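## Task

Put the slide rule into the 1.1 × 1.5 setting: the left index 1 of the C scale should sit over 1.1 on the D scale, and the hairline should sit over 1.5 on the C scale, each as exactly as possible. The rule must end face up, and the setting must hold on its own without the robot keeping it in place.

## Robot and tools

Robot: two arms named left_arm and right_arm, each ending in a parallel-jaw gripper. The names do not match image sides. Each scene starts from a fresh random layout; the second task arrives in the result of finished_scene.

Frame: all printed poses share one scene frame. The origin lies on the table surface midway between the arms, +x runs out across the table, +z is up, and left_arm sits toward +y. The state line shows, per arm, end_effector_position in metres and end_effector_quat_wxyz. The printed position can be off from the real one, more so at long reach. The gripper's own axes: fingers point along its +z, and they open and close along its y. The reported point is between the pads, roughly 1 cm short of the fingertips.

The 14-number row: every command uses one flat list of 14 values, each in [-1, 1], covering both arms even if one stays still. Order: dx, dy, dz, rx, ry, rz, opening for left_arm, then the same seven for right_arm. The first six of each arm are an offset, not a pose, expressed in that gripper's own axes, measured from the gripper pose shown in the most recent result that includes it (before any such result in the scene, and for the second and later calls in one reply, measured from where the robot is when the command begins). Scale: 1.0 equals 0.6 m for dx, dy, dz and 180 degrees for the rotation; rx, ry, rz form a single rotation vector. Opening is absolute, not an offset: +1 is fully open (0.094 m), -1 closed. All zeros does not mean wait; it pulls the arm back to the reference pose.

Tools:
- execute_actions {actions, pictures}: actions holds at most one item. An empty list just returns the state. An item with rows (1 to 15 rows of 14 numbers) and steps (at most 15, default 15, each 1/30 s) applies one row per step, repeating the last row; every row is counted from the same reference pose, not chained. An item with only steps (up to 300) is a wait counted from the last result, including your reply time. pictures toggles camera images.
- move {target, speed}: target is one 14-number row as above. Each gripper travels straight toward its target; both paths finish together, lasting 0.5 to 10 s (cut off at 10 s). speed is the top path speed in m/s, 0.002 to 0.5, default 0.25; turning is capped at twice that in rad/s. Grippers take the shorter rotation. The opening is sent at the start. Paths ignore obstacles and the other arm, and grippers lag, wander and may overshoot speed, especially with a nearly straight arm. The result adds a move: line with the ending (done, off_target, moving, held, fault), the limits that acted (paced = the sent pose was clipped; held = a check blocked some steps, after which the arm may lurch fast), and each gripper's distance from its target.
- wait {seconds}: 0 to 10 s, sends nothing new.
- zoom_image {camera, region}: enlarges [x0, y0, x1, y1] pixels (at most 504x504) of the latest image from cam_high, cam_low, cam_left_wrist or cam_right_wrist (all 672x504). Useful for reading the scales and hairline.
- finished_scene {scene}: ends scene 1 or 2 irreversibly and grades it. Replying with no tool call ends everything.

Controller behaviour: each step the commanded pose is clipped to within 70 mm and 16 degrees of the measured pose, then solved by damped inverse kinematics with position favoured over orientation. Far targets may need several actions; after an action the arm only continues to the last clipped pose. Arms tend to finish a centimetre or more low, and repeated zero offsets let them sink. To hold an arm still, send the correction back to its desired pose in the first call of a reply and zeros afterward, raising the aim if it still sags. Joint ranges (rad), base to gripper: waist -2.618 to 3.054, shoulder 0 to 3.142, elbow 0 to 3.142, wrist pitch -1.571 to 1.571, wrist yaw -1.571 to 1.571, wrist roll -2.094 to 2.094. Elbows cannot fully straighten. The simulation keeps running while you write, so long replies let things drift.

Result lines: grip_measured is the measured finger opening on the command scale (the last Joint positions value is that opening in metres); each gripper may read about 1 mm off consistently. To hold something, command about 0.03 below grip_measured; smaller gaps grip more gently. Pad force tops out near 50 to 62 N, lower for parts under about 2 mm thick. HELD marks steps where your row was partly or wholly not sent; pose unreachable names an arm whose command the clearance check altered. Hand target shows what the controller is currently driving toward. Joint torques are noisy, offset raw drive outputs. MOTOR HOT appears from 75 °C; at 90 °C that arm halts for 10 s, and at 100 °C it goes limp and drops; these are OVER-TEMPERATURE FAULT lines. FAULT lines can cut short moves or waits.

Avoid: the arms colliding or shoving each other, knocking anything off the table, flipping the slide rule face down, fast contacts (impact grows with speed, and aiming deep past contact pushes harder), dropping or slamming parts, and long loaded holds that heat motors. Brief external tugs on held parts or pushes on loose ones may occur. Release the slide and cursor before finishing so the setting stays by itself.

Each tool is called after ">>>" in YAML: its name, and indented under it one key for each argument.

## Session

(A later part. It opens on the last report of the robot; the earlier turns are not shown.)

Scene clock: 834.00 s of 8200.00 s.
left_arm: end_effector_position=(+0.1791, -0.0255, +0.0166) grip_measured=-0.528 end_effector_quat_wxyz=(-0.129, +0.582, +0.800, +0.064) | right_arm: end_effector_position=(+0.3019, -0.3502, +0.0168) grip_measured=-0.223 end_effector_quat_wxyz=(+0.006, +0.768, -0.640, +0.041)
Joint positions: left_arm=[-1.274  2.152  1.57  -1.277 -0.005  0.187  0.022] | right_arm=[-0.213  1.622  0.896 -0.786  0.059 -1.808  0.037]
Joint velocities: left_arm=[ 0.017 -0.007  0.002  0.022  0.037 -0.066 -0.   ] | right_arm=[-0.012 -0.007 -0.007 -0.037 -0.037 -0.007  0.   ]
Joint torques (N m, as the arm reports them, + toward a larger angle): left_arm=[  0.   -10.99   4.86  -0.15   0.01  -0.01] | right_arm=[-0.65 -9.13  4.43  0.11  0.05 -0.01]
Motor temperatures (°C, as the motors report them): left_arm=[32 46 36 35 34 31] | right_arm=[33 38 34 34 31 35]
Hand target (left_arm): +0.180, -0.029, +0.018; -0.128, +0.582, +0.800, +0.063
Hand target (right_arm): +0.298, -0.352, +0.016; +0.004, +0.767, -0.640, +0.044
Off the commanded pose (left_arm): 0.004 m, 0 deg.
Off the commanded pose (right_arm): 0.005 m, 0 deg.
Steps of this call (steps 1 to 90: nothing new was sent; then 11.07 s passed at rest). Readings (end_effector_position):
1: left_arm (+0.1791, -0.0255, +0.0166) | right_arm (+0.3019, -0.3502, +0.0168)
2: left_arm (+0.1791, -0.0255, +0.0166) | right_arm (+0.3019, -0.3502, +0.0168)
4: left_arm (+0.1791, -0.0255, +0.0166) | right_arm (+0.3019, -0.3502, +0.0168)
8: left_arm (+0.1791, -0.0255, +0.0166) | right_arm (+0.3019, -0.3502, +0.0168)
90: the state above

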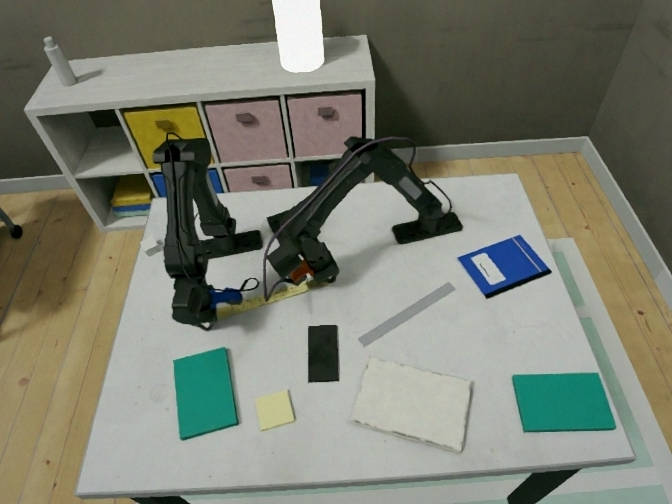

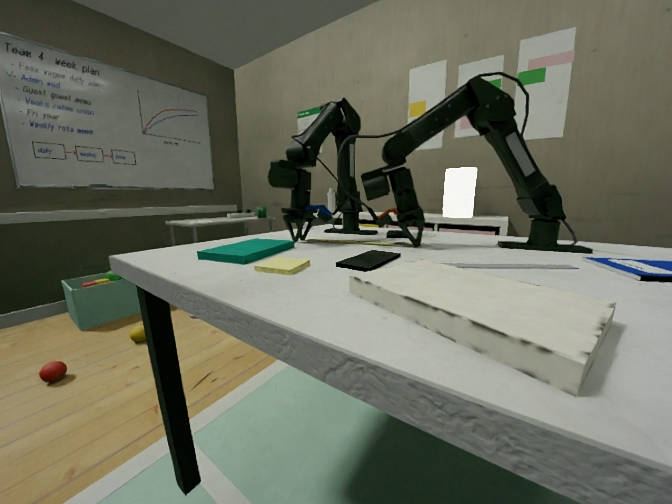

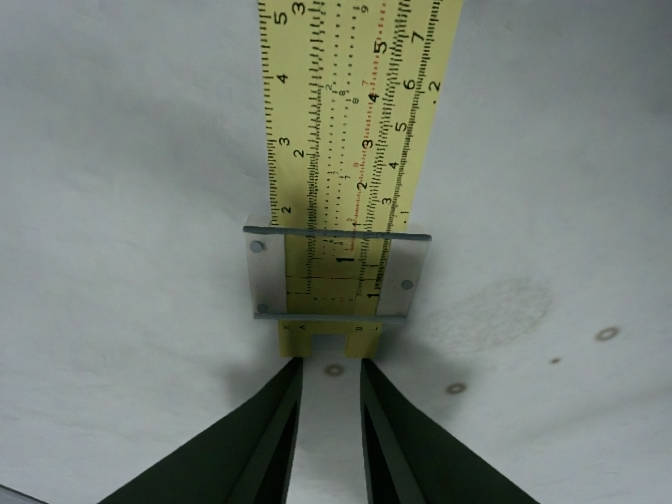

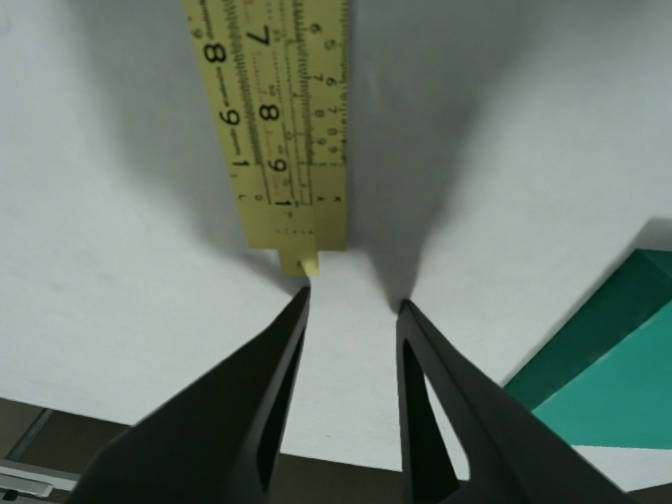

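>>> move:
  target: [-0.018,0,-0.004,0,-0.018,0,-0.53,-0.02,0,0,0,-0.008,0,-0.16]
  speed: 0.005

Scene clock: 842.00 s of 8200.00 s.
left_arm: end_effector_position=(+0.1796, -0.0266, +0.0163) grip_measured=-0.528 end_effector_quat_wxyz=(-0.127, +0.582, +0.800, +0.062) | right_arm: end_effector_position=(+0.3024, -0.3433, +0.0167) grip_measured=-0.163 end_effector_quat_wxyz=(+0.001, +0.768, -0.639, +0.038)
Joint positions: left_arm=[-1.274  2.152  1.57  -1.272 -0.004  0.187  0.022] | right_arm=[-0.195  1.622  0.896 -0.786  0.049 -1.789  0.039]
Joint velocities: left_arm=[ 0.017 -0.022  0.007 -0.007  0.037 -0.037  0.   ] | right_arm=[-0.022 -0.007  0.002  0.037  0.007 -0.037 -0.001]
Joint torques (N m, as the arm reports them, + toward a larger angle): left_arm=[ -0.01 -12.86   2.77   0.44   0.17  -0.02] | right_arm=[ 0.85 -7.36  6.1   0.   -0.1   0.1 ]
Motor temperatures (°C, as the motors report them): left_arm=[32 46 36 35 34 31] | right_arm=[33 37 35 34 31 35]
Hand target (left_arm): +0.183, -0.036, +0.016; -0.106, +0.584, +0.804, +0.048
Hand target (right_arm): +0.300, -0.338, +0.016; -0.002, +0.768, -0.640, +0.031
Off the commanded pose (left_arm): 0.010 m, 3 deg.
Off the commanded pose (right_arm): 0.006 m, 1 deg.
move: off_target (left_arm)

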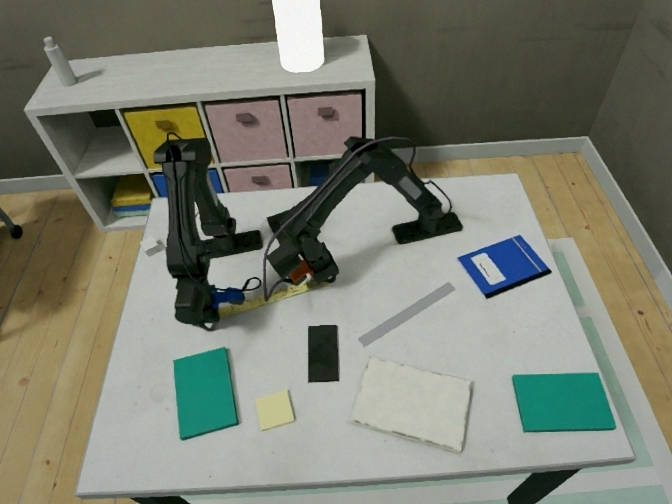

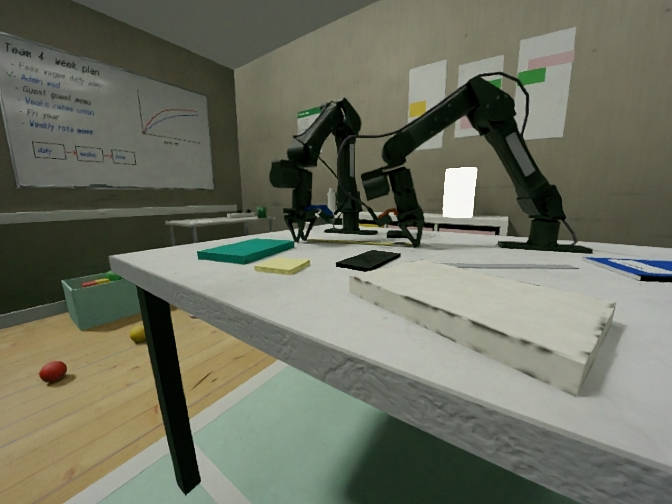

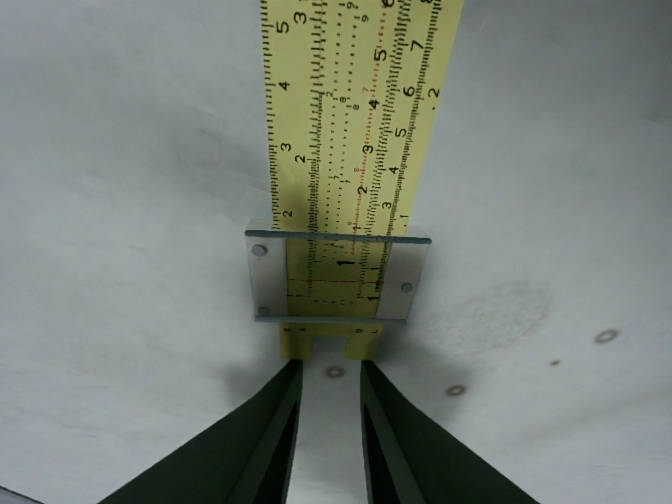

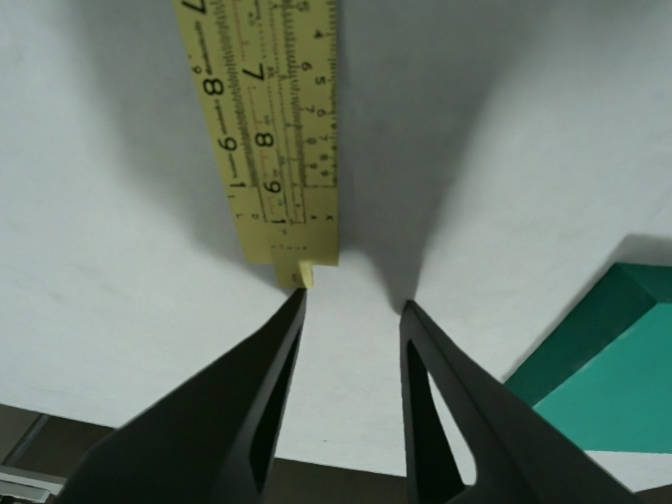

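>>> execute_actions:
  actions:
    - {"rows":[[0,0,0,0,0,0,-0.53,0.004,0,0,0,0,0,-0.02]],"steps":15}

>>> zoom_image:
  camera: "cam_left_wrist"
  region: [280,220,410,370]

>>> zoom_image:
  camera: "cam_right_wrist"
  region: [220,200,380,340]

Scene clock: 845.43 s of 8200.00 s.
left_arm: end_effector_position=(+0.1795, -0.0263, +0.0163) grip_measured=-0.528 end_effector_quat_wxyz=(-0.127, +0.582, +0.800, +0.063) | right_arm: end_effector_position=(+0.3024, -0.3435, +0.0167) grip_measured=-0.023 end_effector_quat_wxyz=(+0.002, +0.768, -0.639, +0.039)
Joint positions: left_arm=[-1.274  2.152  1.57  -1.274 -0.004  0.187  0.022] | right_arm=[-0.195  1.622  0.896 -0.786  0.05  -1.789  0.046]
Joint velocities: left_arm=[ 0.017 -0.007 -0.017 -0.066  0.022 -0.051 -0.   ] | right_arm=[ 0.002 -0.002 -0.007 -0.022 -0.022 -0.022 -0.002]
Joint torques (N m, as the arm reports them, + toward a larger angle): left_arm=[  0.   -11.69   3.26  -0.01  -0.01  -0.01] | right_arm=[-0.65 -7.35  6.74  0.   -0.01 -0.05]
Motor temperatures (°C, as the motors report them): left_arm=[32 46 35 35 34 31] | right_arm=[33 37 35 34 31 35]
Hand target (left_arm): +0.180, -0.027, +0.016; -0.127, +0.582, +0.800, +0.062
Hand target (right_arm): +0.303, -0.346, +0.017; +0.002, +0.768, -0.639, +0.038
Off the commanded pose (left_arm): 0.000 m, 0 deg.
Off the commanded pose (right_arm): 0.002 m, 0 deg.
Steps of this call (steps 1 to 88: nothing new was sent; steps 89 to 103: all 15 steps of this action). Readings (end_effector_position):
89: left_arm (+0.1795, -0.0263, +0.0163) | right_arm (+0.3024, -0.3434, +0.0167)
90: left_arm (+0.1795, -0.0263, +0.0163) | right_arm (+0.3024, -0.3434, +0.0167)
92: left_arm (+0.1795, -0.0263, +0.0163) | right_arm (+0.3024, -0.3435, +0.0167)
96: left_arm (+0.1795, -0.0263, +0.0163) | right_arm (+0.3024, -0.3435, +0.0167)
103: the state above

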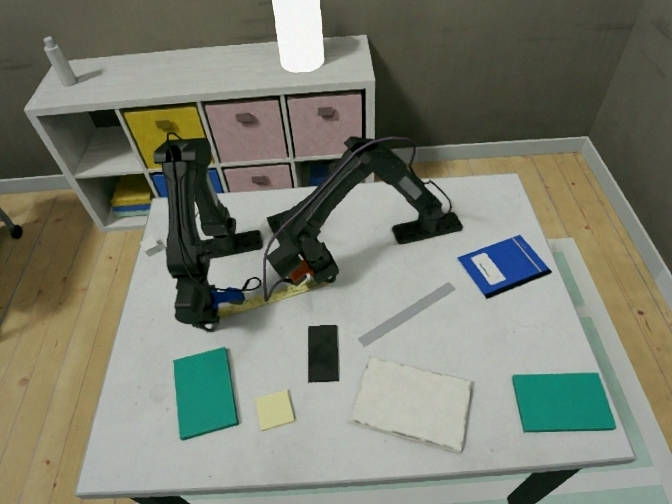

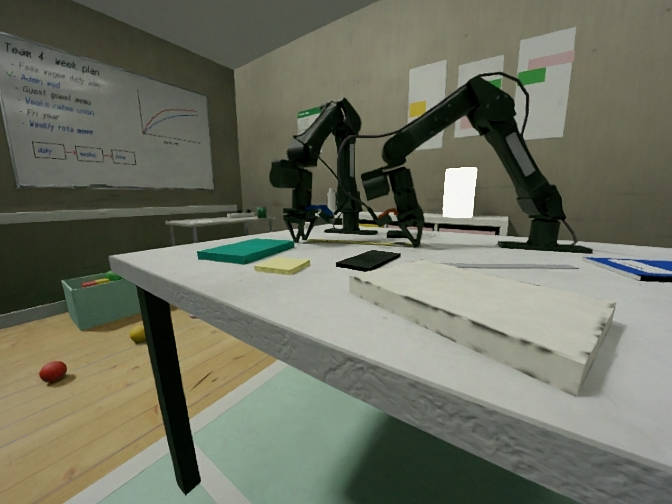

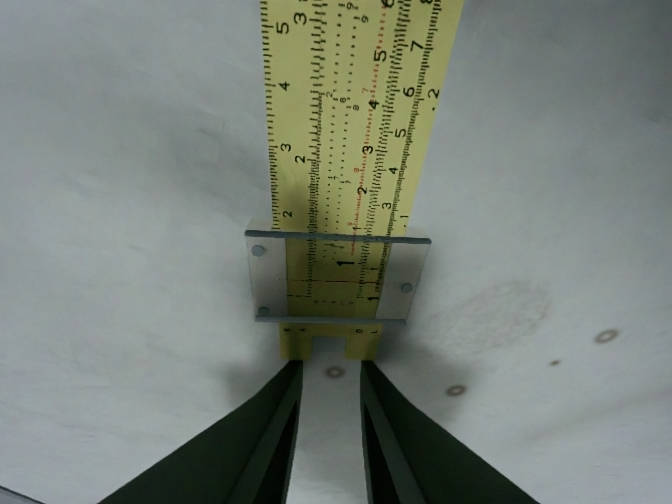

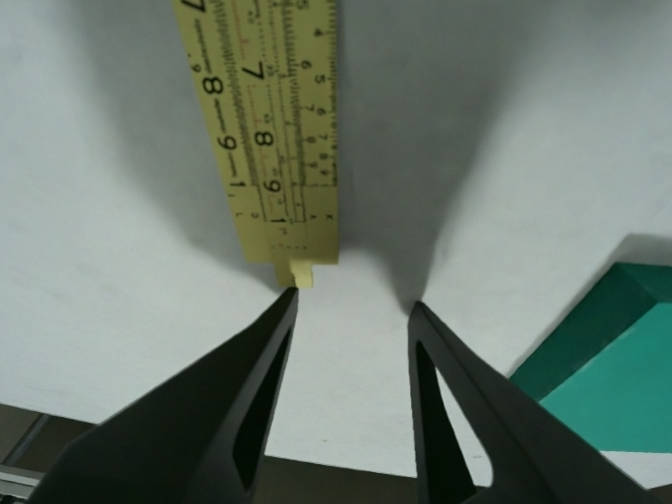

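Region (280, 220, 410, 370) of cam_left_wrist's 672x504 image, scaled by 3.360, with more detail than that image has; it fills the left 437 columns of this view, and the rest is white.

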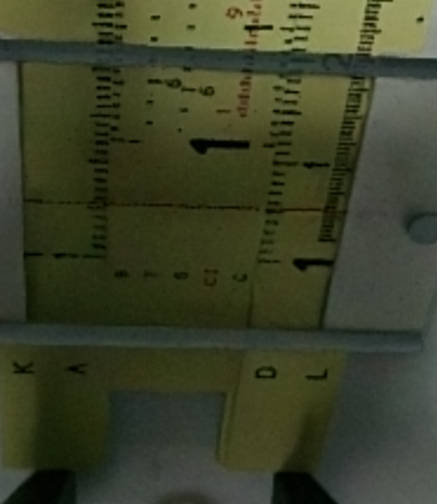

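Region (220, 200, 380, 340) of cam_right_wrist's 672x504 image, scaled by 3.150, with more detail than that image has; it fills the top 441 rows of this view, and the rest is white.

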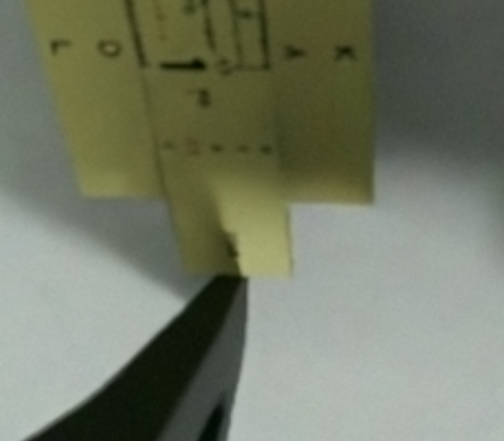

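>>> move:
  target: [-0.018,0,-0.004,0,-0.018,0,-0.53,-0.022,0,0,0,-0.015,0,-0.02]
  speed: 0.004

>>> zoom_image:
  camera: "cam_left_wrist"
  region: [280,220,410,370]

Scene clock: 855.33 s of 8200.00 s.
left_arm: end_effector_position=(+0.1796, -0.0266, +0.0163) grip_measured=-0.528 end_effector_quat_wxyz=(-0.127, +0.582, +0.800, +0.062) | right_arm: end_effector_position=(+0.3025, -0.3409, +0.0166) grip_measured=-0.023 end_effector_quat_wxyz=(-0.002, +0.768, -0.640, +0.036)
Joint positions: left_arm=[-1.274  2.152  1.57  -1.272 -0.004  0.187  0.022] | right_arm=[-0.191  1.622  0.896 -0.786  0.042 -1.784  0.046]
Joint velocities: left_arm=[-0.007  0.012 -0.002 -0.007  0.066 -0.022  0.001] | right_arm=[ 0.012  0.012 -0.017 -0.007 -0.007 -0.022 -0.   ]
Joint torques (N m, as the arm reports them, + toward a larger angle): left_arm=[ -0.04 -12.73   2.74   0.49   0.14  -0.01] | right_arm=[ 1.51 -6.98  6.51 -0.08 -0.32  0.13]
Motor temperatures (°C, as the motors report them): left_arm=[32 47 35 35 34 31] | right_arm=[33 37 35 34 31 35]
Hand target (left_arm): +0.183, -0.037, +0.016; -0.105, +0.584, +0.804, +0.047
Hand target (right_arm): +0.300, -0.331, +0.016; -0.013, +0.768, -0.639, +0.021
Off the commanded pose (left_arm): 0.011 m, 3 deg.
Off the commanded pose (right_arm): 0.011 m, 2 deg.
move: off_target (left_arm, right_arm)

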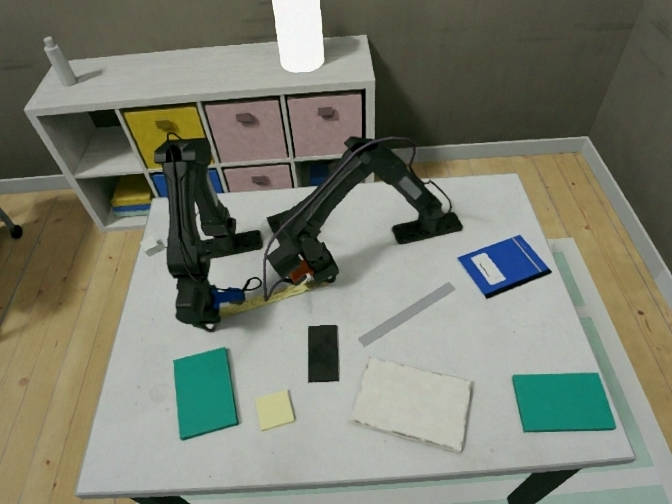

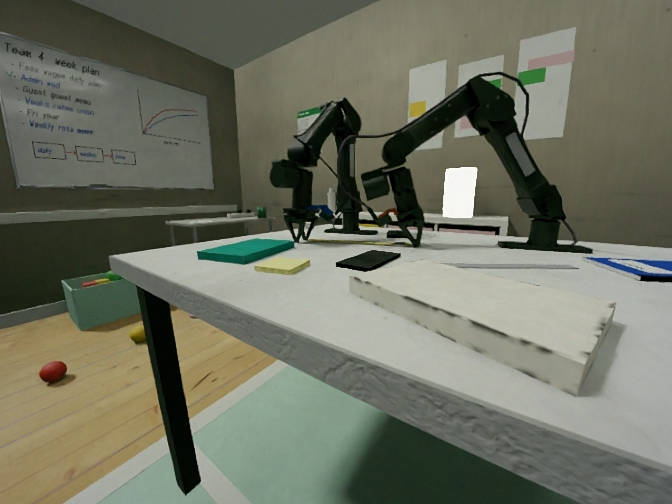

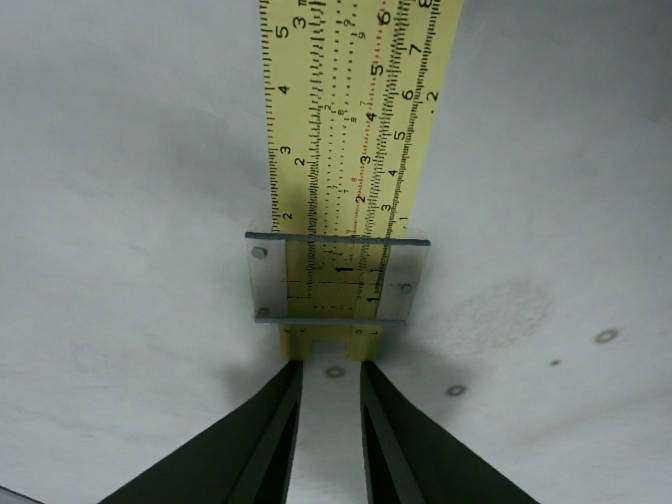

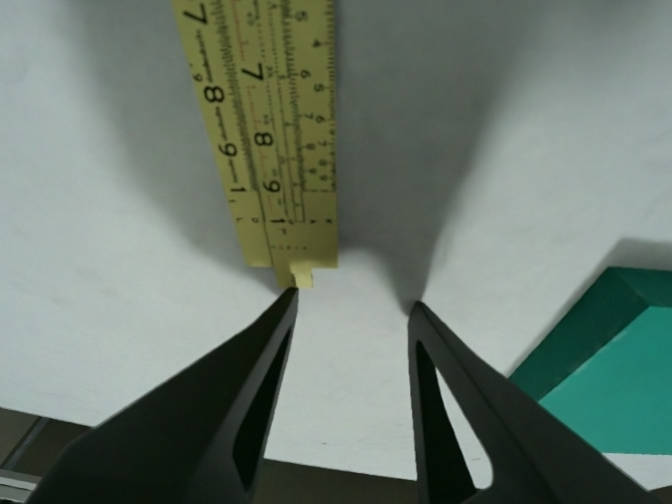

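Region (280, 220, 410, 370) of cam_left_wrist's 672x504 image, scaled by 3.360, with more detail than that image has; it fills the left 437 columns of this view, and the rest is white.

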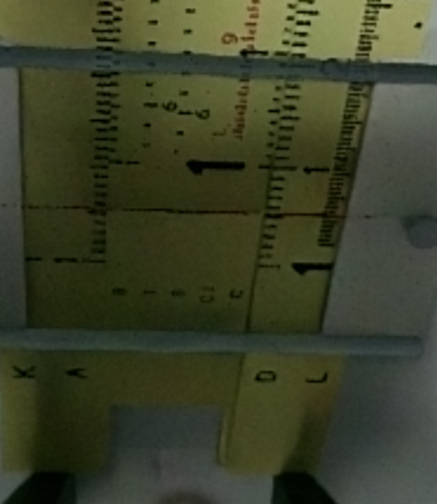

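>>> move:
  target: [0,0,0,0,0,0,-0.53,0.02,0,0,0,0.01,0,-0.02]
  speed: 0.01

>>> zoom_image:
  camera: "cam_left_wrist"
  region: [320,240,400,310]

Scene clock: 859.30 s of 8200.00 s.
left_arm: end_effector_position=(+0.1795, -0.0263, +0.0164) grip_measured=-0.528 end_effector_quat_wxyz=(-0.128, +0.582, +0.800, +0.063) | right_arm: end_effector_position=(+0.3020, -0.3497, +0.0169) grip_measured=-0.023 end_effector_quat_wxyz=(+0.010, +0.767, -0.640, +0.044)
Joint positions: left_arm=[-1.274  2.152  1.57  -1.274 -0.004  0.187  0.022] | right_arm=[-0.205  1.622  0.896 -0.786  0.068 -1.798  0.046]
Joint velocities: left_arm=[0.012 0.007 0.002 0.066 0.007 0.022 0.   ] | right_arm=[ 0.002 -0.007 -0.002  0.022  0.081 -0.037  0.   ]
Joint torques (N m, as the arm reports them, + toward a larger angle): left_arm=[ -0.07 -11.55   3.3    0.01   0.02   0.02] | right_arm=[-0.65 -7.15  7.03  0.15  0.07 -0.1 ]
Motor temperatures (°C, as the motors report them): left_arm=[32 47 35 35 34 31] | right_arm=[33 37 35 34 31 35]
Hand target (left_arm): +0.180, -0.027, +0.016; -0.127, +0.582, +0.800, +0.062
Hand target (right_arm): +0.304, -0.353, +0.017; +0.009, +0.767, -0.640, +0.048
Off the commanded pose (left_arm): 0.000 m, 0 deg.
Off the commanded pose (right_arm): 0.004 m, 0 deg.
move: done

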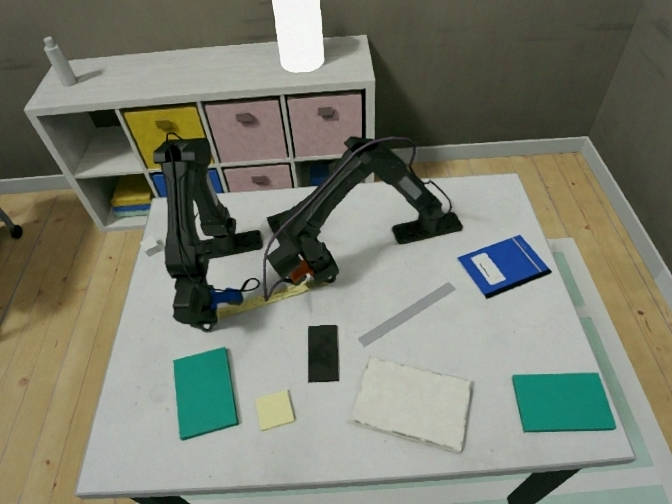

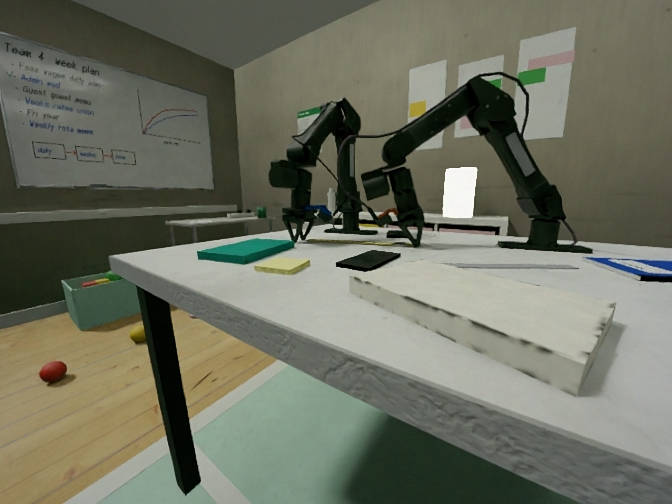

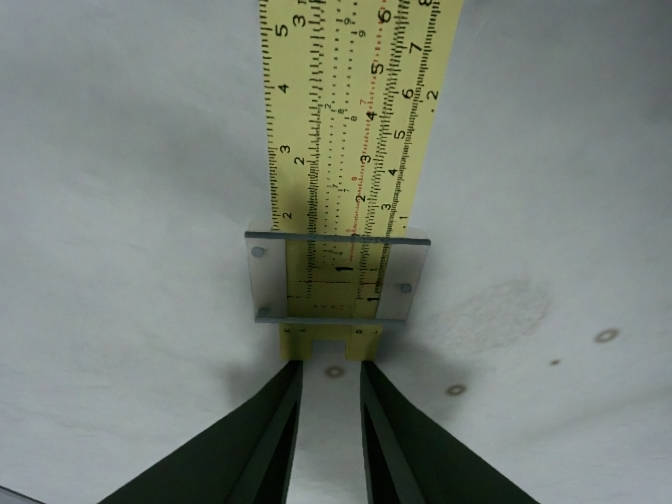

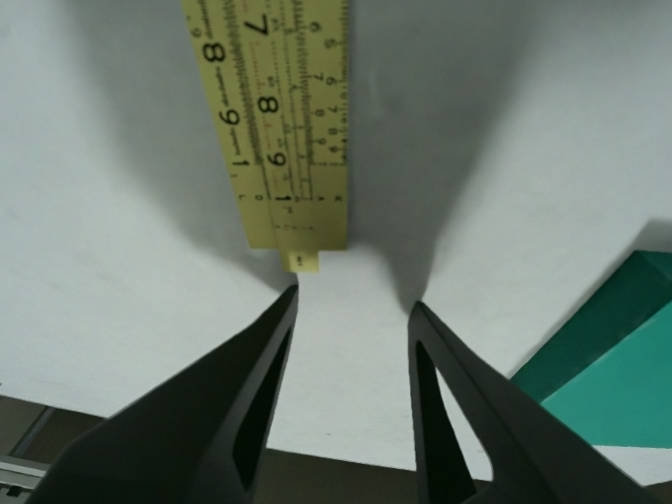

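Region (320, 240, 400, 310) of cam_left_wrist's 672x504 image, scaled by 6.300, with more detail than that image has; it fills the top 441 rows of this view, and the rest is white.

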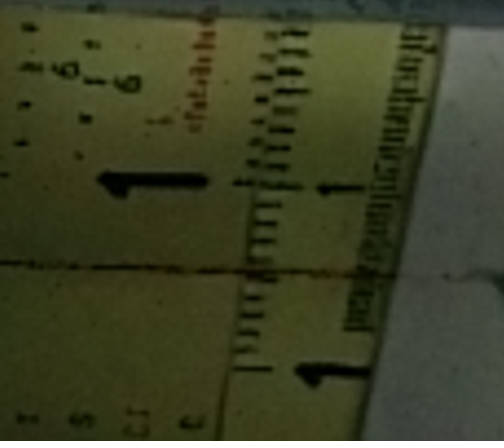

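>>> move:
  target: [0,0,0,0,0,0,-0.53,0.005,0.034,-0.012,0,0,0,0.2]
  speed: 0.03

Scene clock: 868.57 s of 8200.00 s.
left_arm: end_effector_position=(+0.1794, -0.0262, +0.0164) grip_measured=-0.528 end_effector_quat_wxyz=(-0.128, +0.582, +0.800, +0.063) | right_arm: end_effector_position=(+0.2932, -0.3540, +0.0234) grip_measured=+0.197 end_effector_quat_wxyz=(+0.003, +0.766, -0.641, +0.054)
Joint positions: left_arm=[-1.274  2.152  1.57  -1.274 -0.004  0.187  0.022] | right_arm=[-0.223  1.555  0.855 -0.787  0.069 -1.814  0.056]
Joint velocities: left_arm=[ 0.007 -0.012  0.007 -0.022  0.022 -0.022 -0.001] | right_arm=[ 0.007 -0.007  0.002 -0.051  0.022  0.007  0.001]
Joint torques (N m, as the arm reports them, + toward a larger angle): left_arm=[ -0.1  -11.73   3.34  -0.02  -0.01  -0.01] | right_arm=[-0.82 -8.67  5.06 -0.11  0.04 -0.07]
Motor temperatures (°C, as the motors report them): left_arm=[32 47 35 35 34 31] | right_arm=[33 37 35 34 31 35]
Hand target (left_arm): +0.179, -0.026, +0.016; -0.128, +0.582, +0.800, +0.063
Hand target (right_arm): +0.282, -0.355, +0.024; +0.009, +0.767, -0.640, +0.044
Off the commanded pose (left_arm): 0.000 m, 0 deg.
Off the commanded pose (right_arm): 0.011 m, 1 deg.
After step 90, 5.30 s passed at rest.
move: off_target (right_arm)

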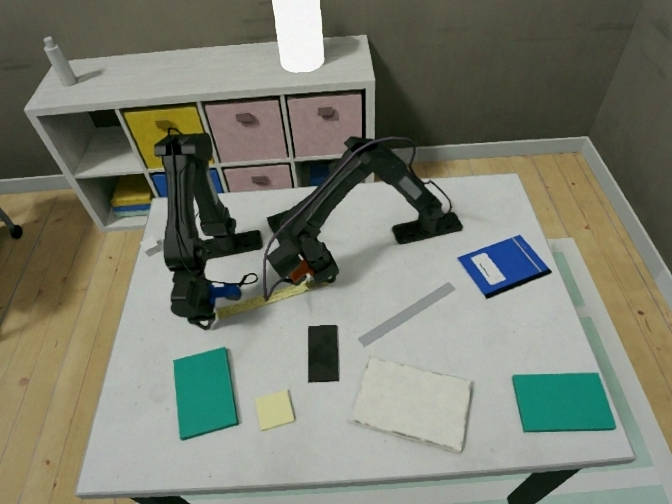

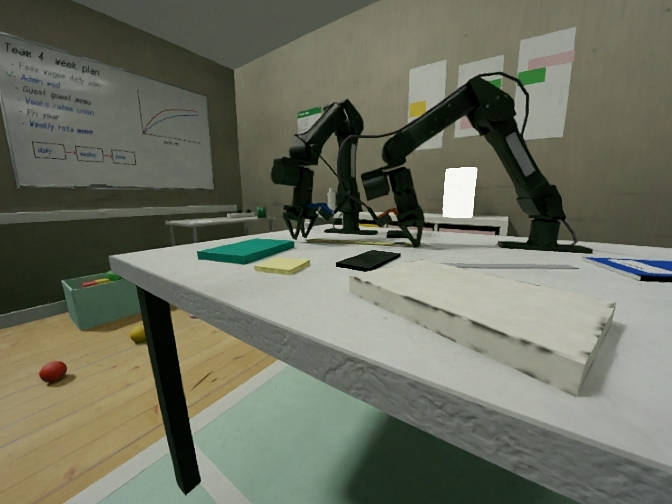

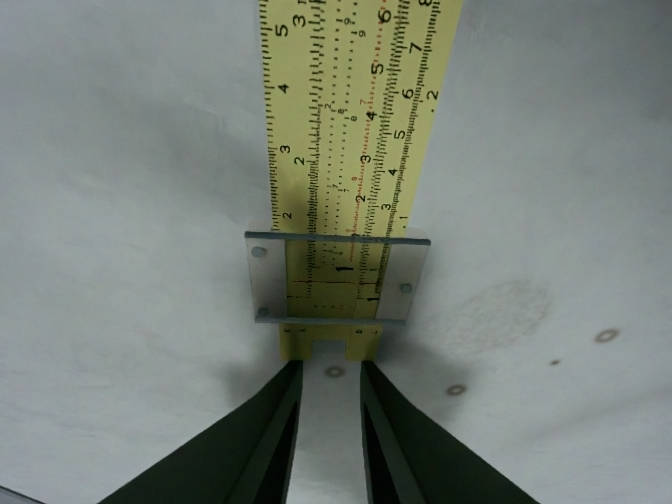

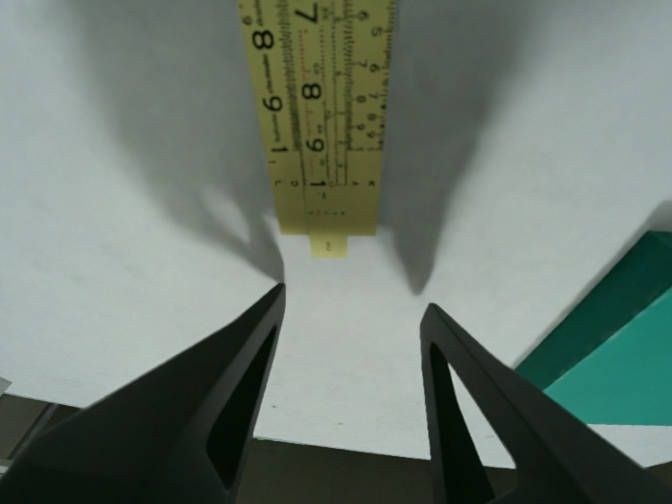

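>>> move:
  target: [0,0,0,0,0,0,-0.53,-0.065,0.028,-0.012,0,0,0,0.2]
  speed: 0.03

Scene clock: 873.73 s of 8200.00 s.
left_arm: end_effector_position=(+0.1794, -0.0262, +0.0164) grip_measured=-0.528 end_effector_quat_wxyz=(-0.128, +0.582, +0.800, +0.063) | right_arm: end_effector_position=(+0.2803, -0.3179, +0.0256) grip_measured=+0.197 end_effector_quat_wxyz=(-0.006, +0.767, -0.639, +0.059)
Joint positions: left_arm=[-1.274  2.152  1.57  -1.274 -0.004  0.187  0.022] | right_arm=[-0.077  1.488  0.8   -0.79   0.075 -1.673  0.056]
Joint velocities: left_arm=[-0.012 -0.007 -0.012 -0.081 -0.007 -0.022  0.001] | right_arm=[-0.002 -0.017 -0.002 -0.051 -0.081  0.051 -0.   ]
Joint torques (N m, as the arm reports them, + toward a larger angle): left_arm=[ -0.03 -11.66   3.35  -0.02   0.01  -0.04] | right_arm=[ 0.89 -7.77  5.07 -0.15  0.09  0.04]
Motor temperatures (°C, as the motors report them): left_arm=[32 47 35 35 34 31] | right_arm=[33 37 35 34 31 35]
Hand target (left_arm): +0.179, -0.026, +0.016; -0.128, +0.582, +0.800, +0.063
Hand target (right_arm): +0.270, -0.317, +0.026; +0.003, +0.766, -0.641, +0.052
Off the commanded pose (left_arm): 0.000 m, 0 deg.
Off the commanded pose (right_arm): 0.011 m, 1 deg.
After step 90, 0.47 s passed at rest.
move: off_target (right_arm)

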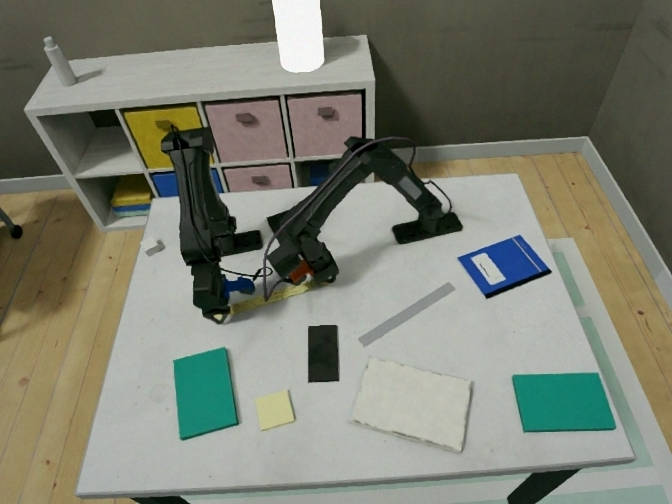

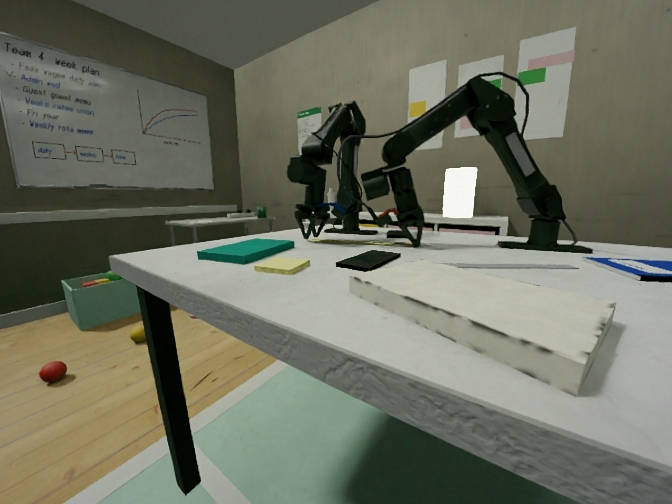

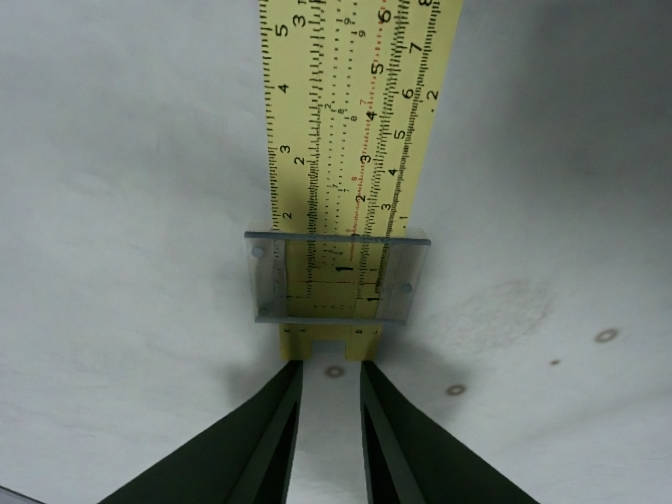

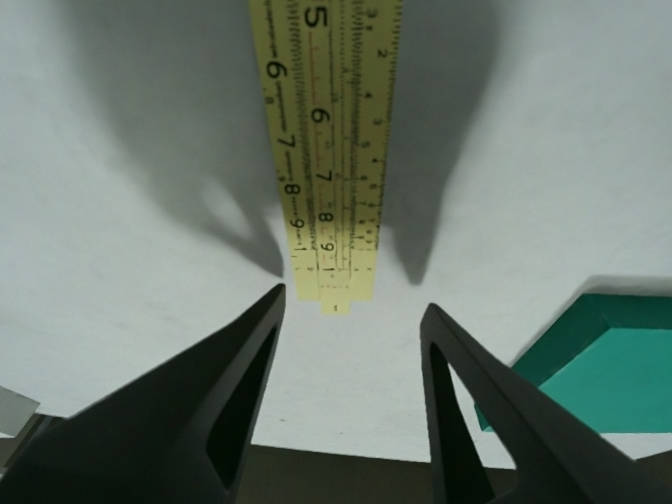

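>>> move:
  target: [0,0,0,0,0,0,-0.53,-0.03,0.026,0.008,0,0,0,0.2]
  speed: 0.02

Scene clock: 877.20 s of 8200.00 s.
left_arm: end_effector_position=(+0.1794, -0.0262, +0.0164) grip_measured=-0.528 end_effector_quat_wxyz=(-0.128, +0.582, +0.800, +0.063) | right_arm: end_effector_position=(+0.2626, -0.3045, +0.0172) grip_measured=+0.197 end_effector_quat_wxyz=(+0.001, +0.768, -0.638, +0.050)
Joint positions: left_arm=[-1.274  2.152  1.57  -1.274 -0.004  0.187  0.022] | right_arm=[-0.012  1.463  0.743 -0.785  0.076 -1.611  0.056]
Joint velocities: left_arm=[ 0.007  0.012 -0.002 -0.051  0.007  0.007 -0.   ] | right_arm=[ 0.017 -0.007 -0.017 -0.11  -0.037 -0.007  0.   ]
Joint torques (N m, as the arm reports them, + toward a larger angle): left_arm=[  0.03 -11.63   3.22  -0.02   0.01  -0.03] | right_arm=[ 0.89 -7.66  5.27  0.26  0.08  0.06]
Motor temperatures (°C, as the motors report them): left_arm=[32 47 35 35 34 31] | right_arm=[33 37 35 34 31 35]
Hand target (left_arm): +0.179, -0.026, +0.016; -0.128, +0.582, +0.800, +0.063
Hand target (right_arm): +0.262, -0.303, +0.018; -0.006, +0.767, -0.639, +0.058
Off the commanded pose (left_arm): 0.000 m, 0 deg.
Off the commanded pose (right_arm): 0.001 m, 1 deg.
move: done

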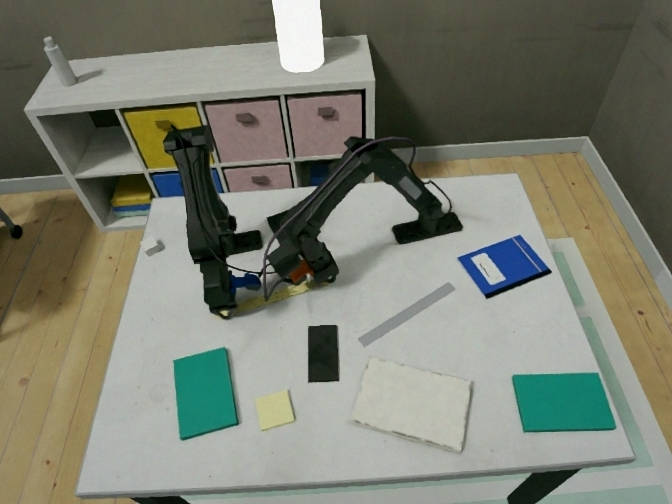

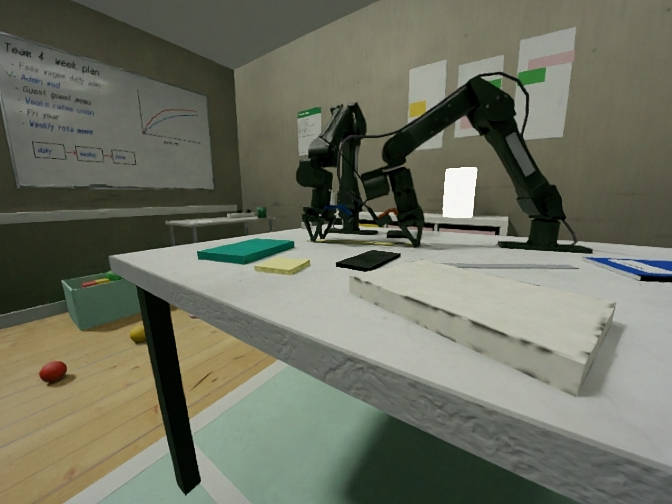

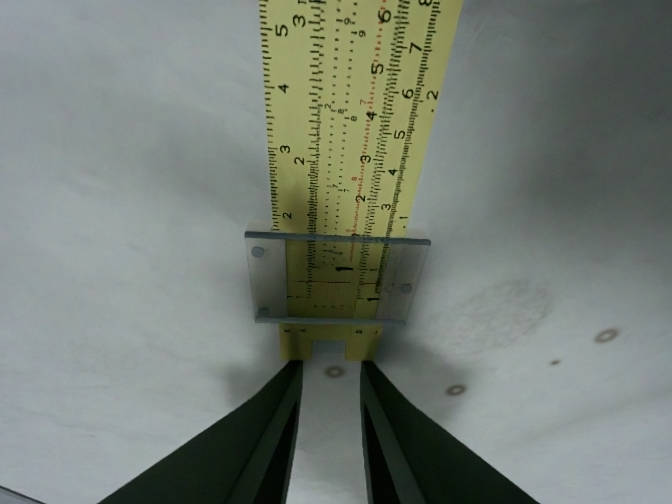

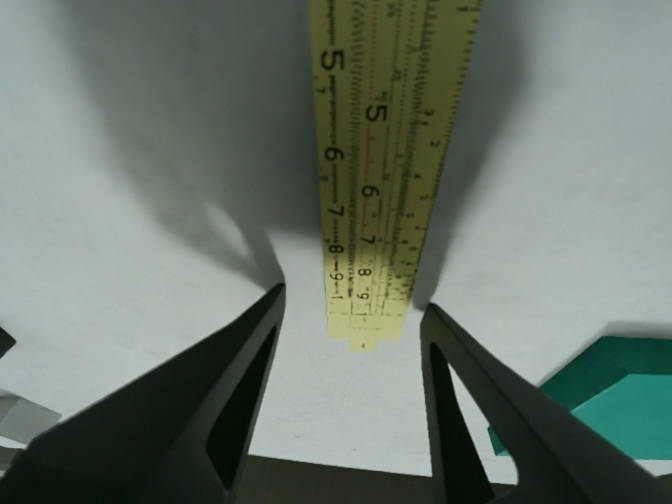

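>>> move:
  target: [0,0,0,0,0,0,-0.53,0,-0.022,0,0,0,0.02,0.1]
  speed: 0.015

Scene clock: 881.97 s of 8200.00 s.
left_arm: end_effector_position=(+0.1794, -0.0262, +0.0164) grip_measured=-0.528 end_effector_quat_wxyz=(-0.128, +0.582, +0.800, +0.063) | right_arm: end_effector_position=(+0.2685, -0.3041, +0.0160) grip_measured=+0.103 end_effector_quat_wxyz=(+0.004, +0.752, -0.657, +0.049)
Joint positions: left_arm=[-1.274  2.152  1.57  -1.274 -0.004  0.187  0.022] | right_arm=[-0.012  1.497  0.768 -0.785  0.079 -1.56   0.052]
Joint velocities: left_arm=[ 0.002  0.012 -0.002 -0.022 -0.007  0.066 -0.001] | right_arm=[ 0.017 -0.007 -0.012  0.037 -0.007 -0.022 -0.001]
Joint torques (N m, as the arm reports them, + toward a larger angle): left_arm=[  0.1  -11.68   3.28  -0.02   0.    -0.01] | right_arm=[ 0.12 -4.11  8.97  0.06  0.06  0.1 ]
Motor temperatures (°C, as the motors report them): left_arm=[32 47 35 35 34 31] | right_arm=[33 37 35 34 31 35]
Hand target (left_arm): +0.179, -0.026, +0.016; -0.128, +0.582, +0.800, +0.063
Hand target (right_arm): +0.276, -0.302, +0.018; -0.001, +0.748, -0.662, +0.050
Off the commanded pose (left_arm): 0.000 m, 0 deg.
Off the commanded pose (right_arm): 0.008 m, 1 deg.
move: done

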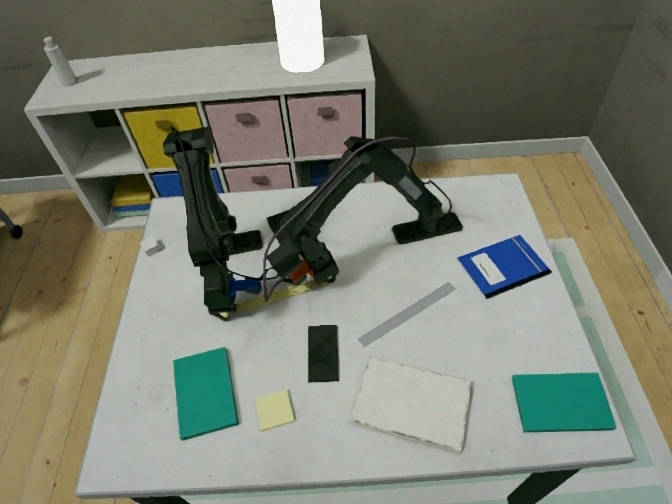

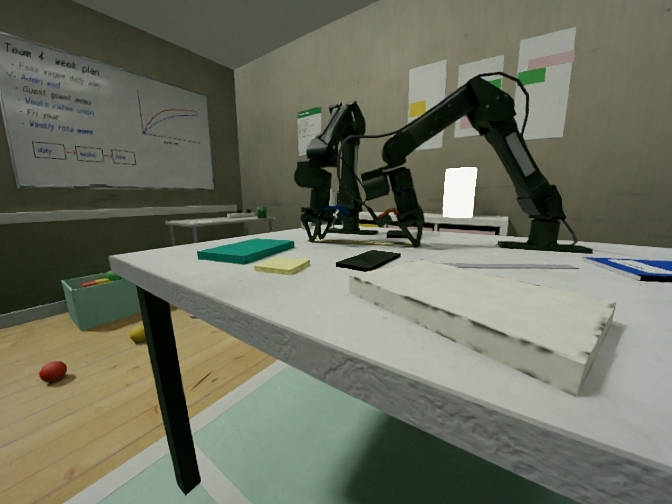

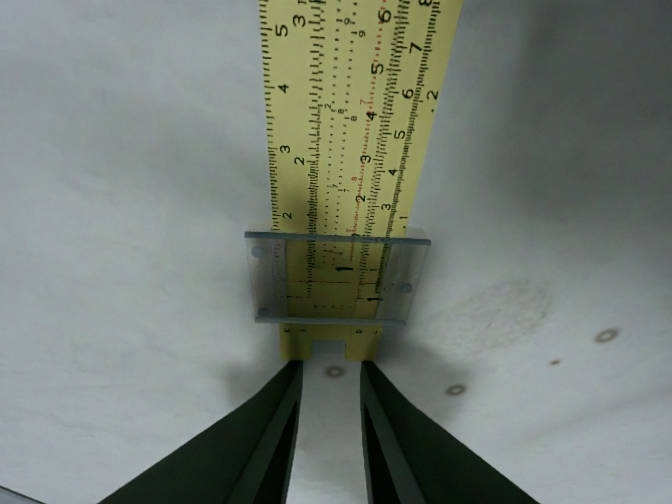

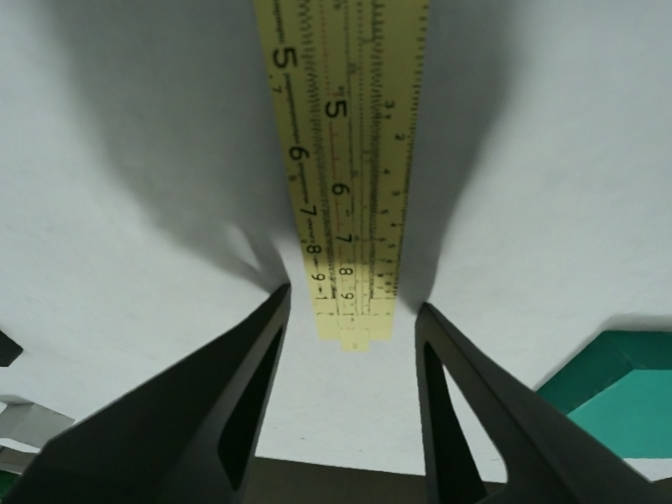

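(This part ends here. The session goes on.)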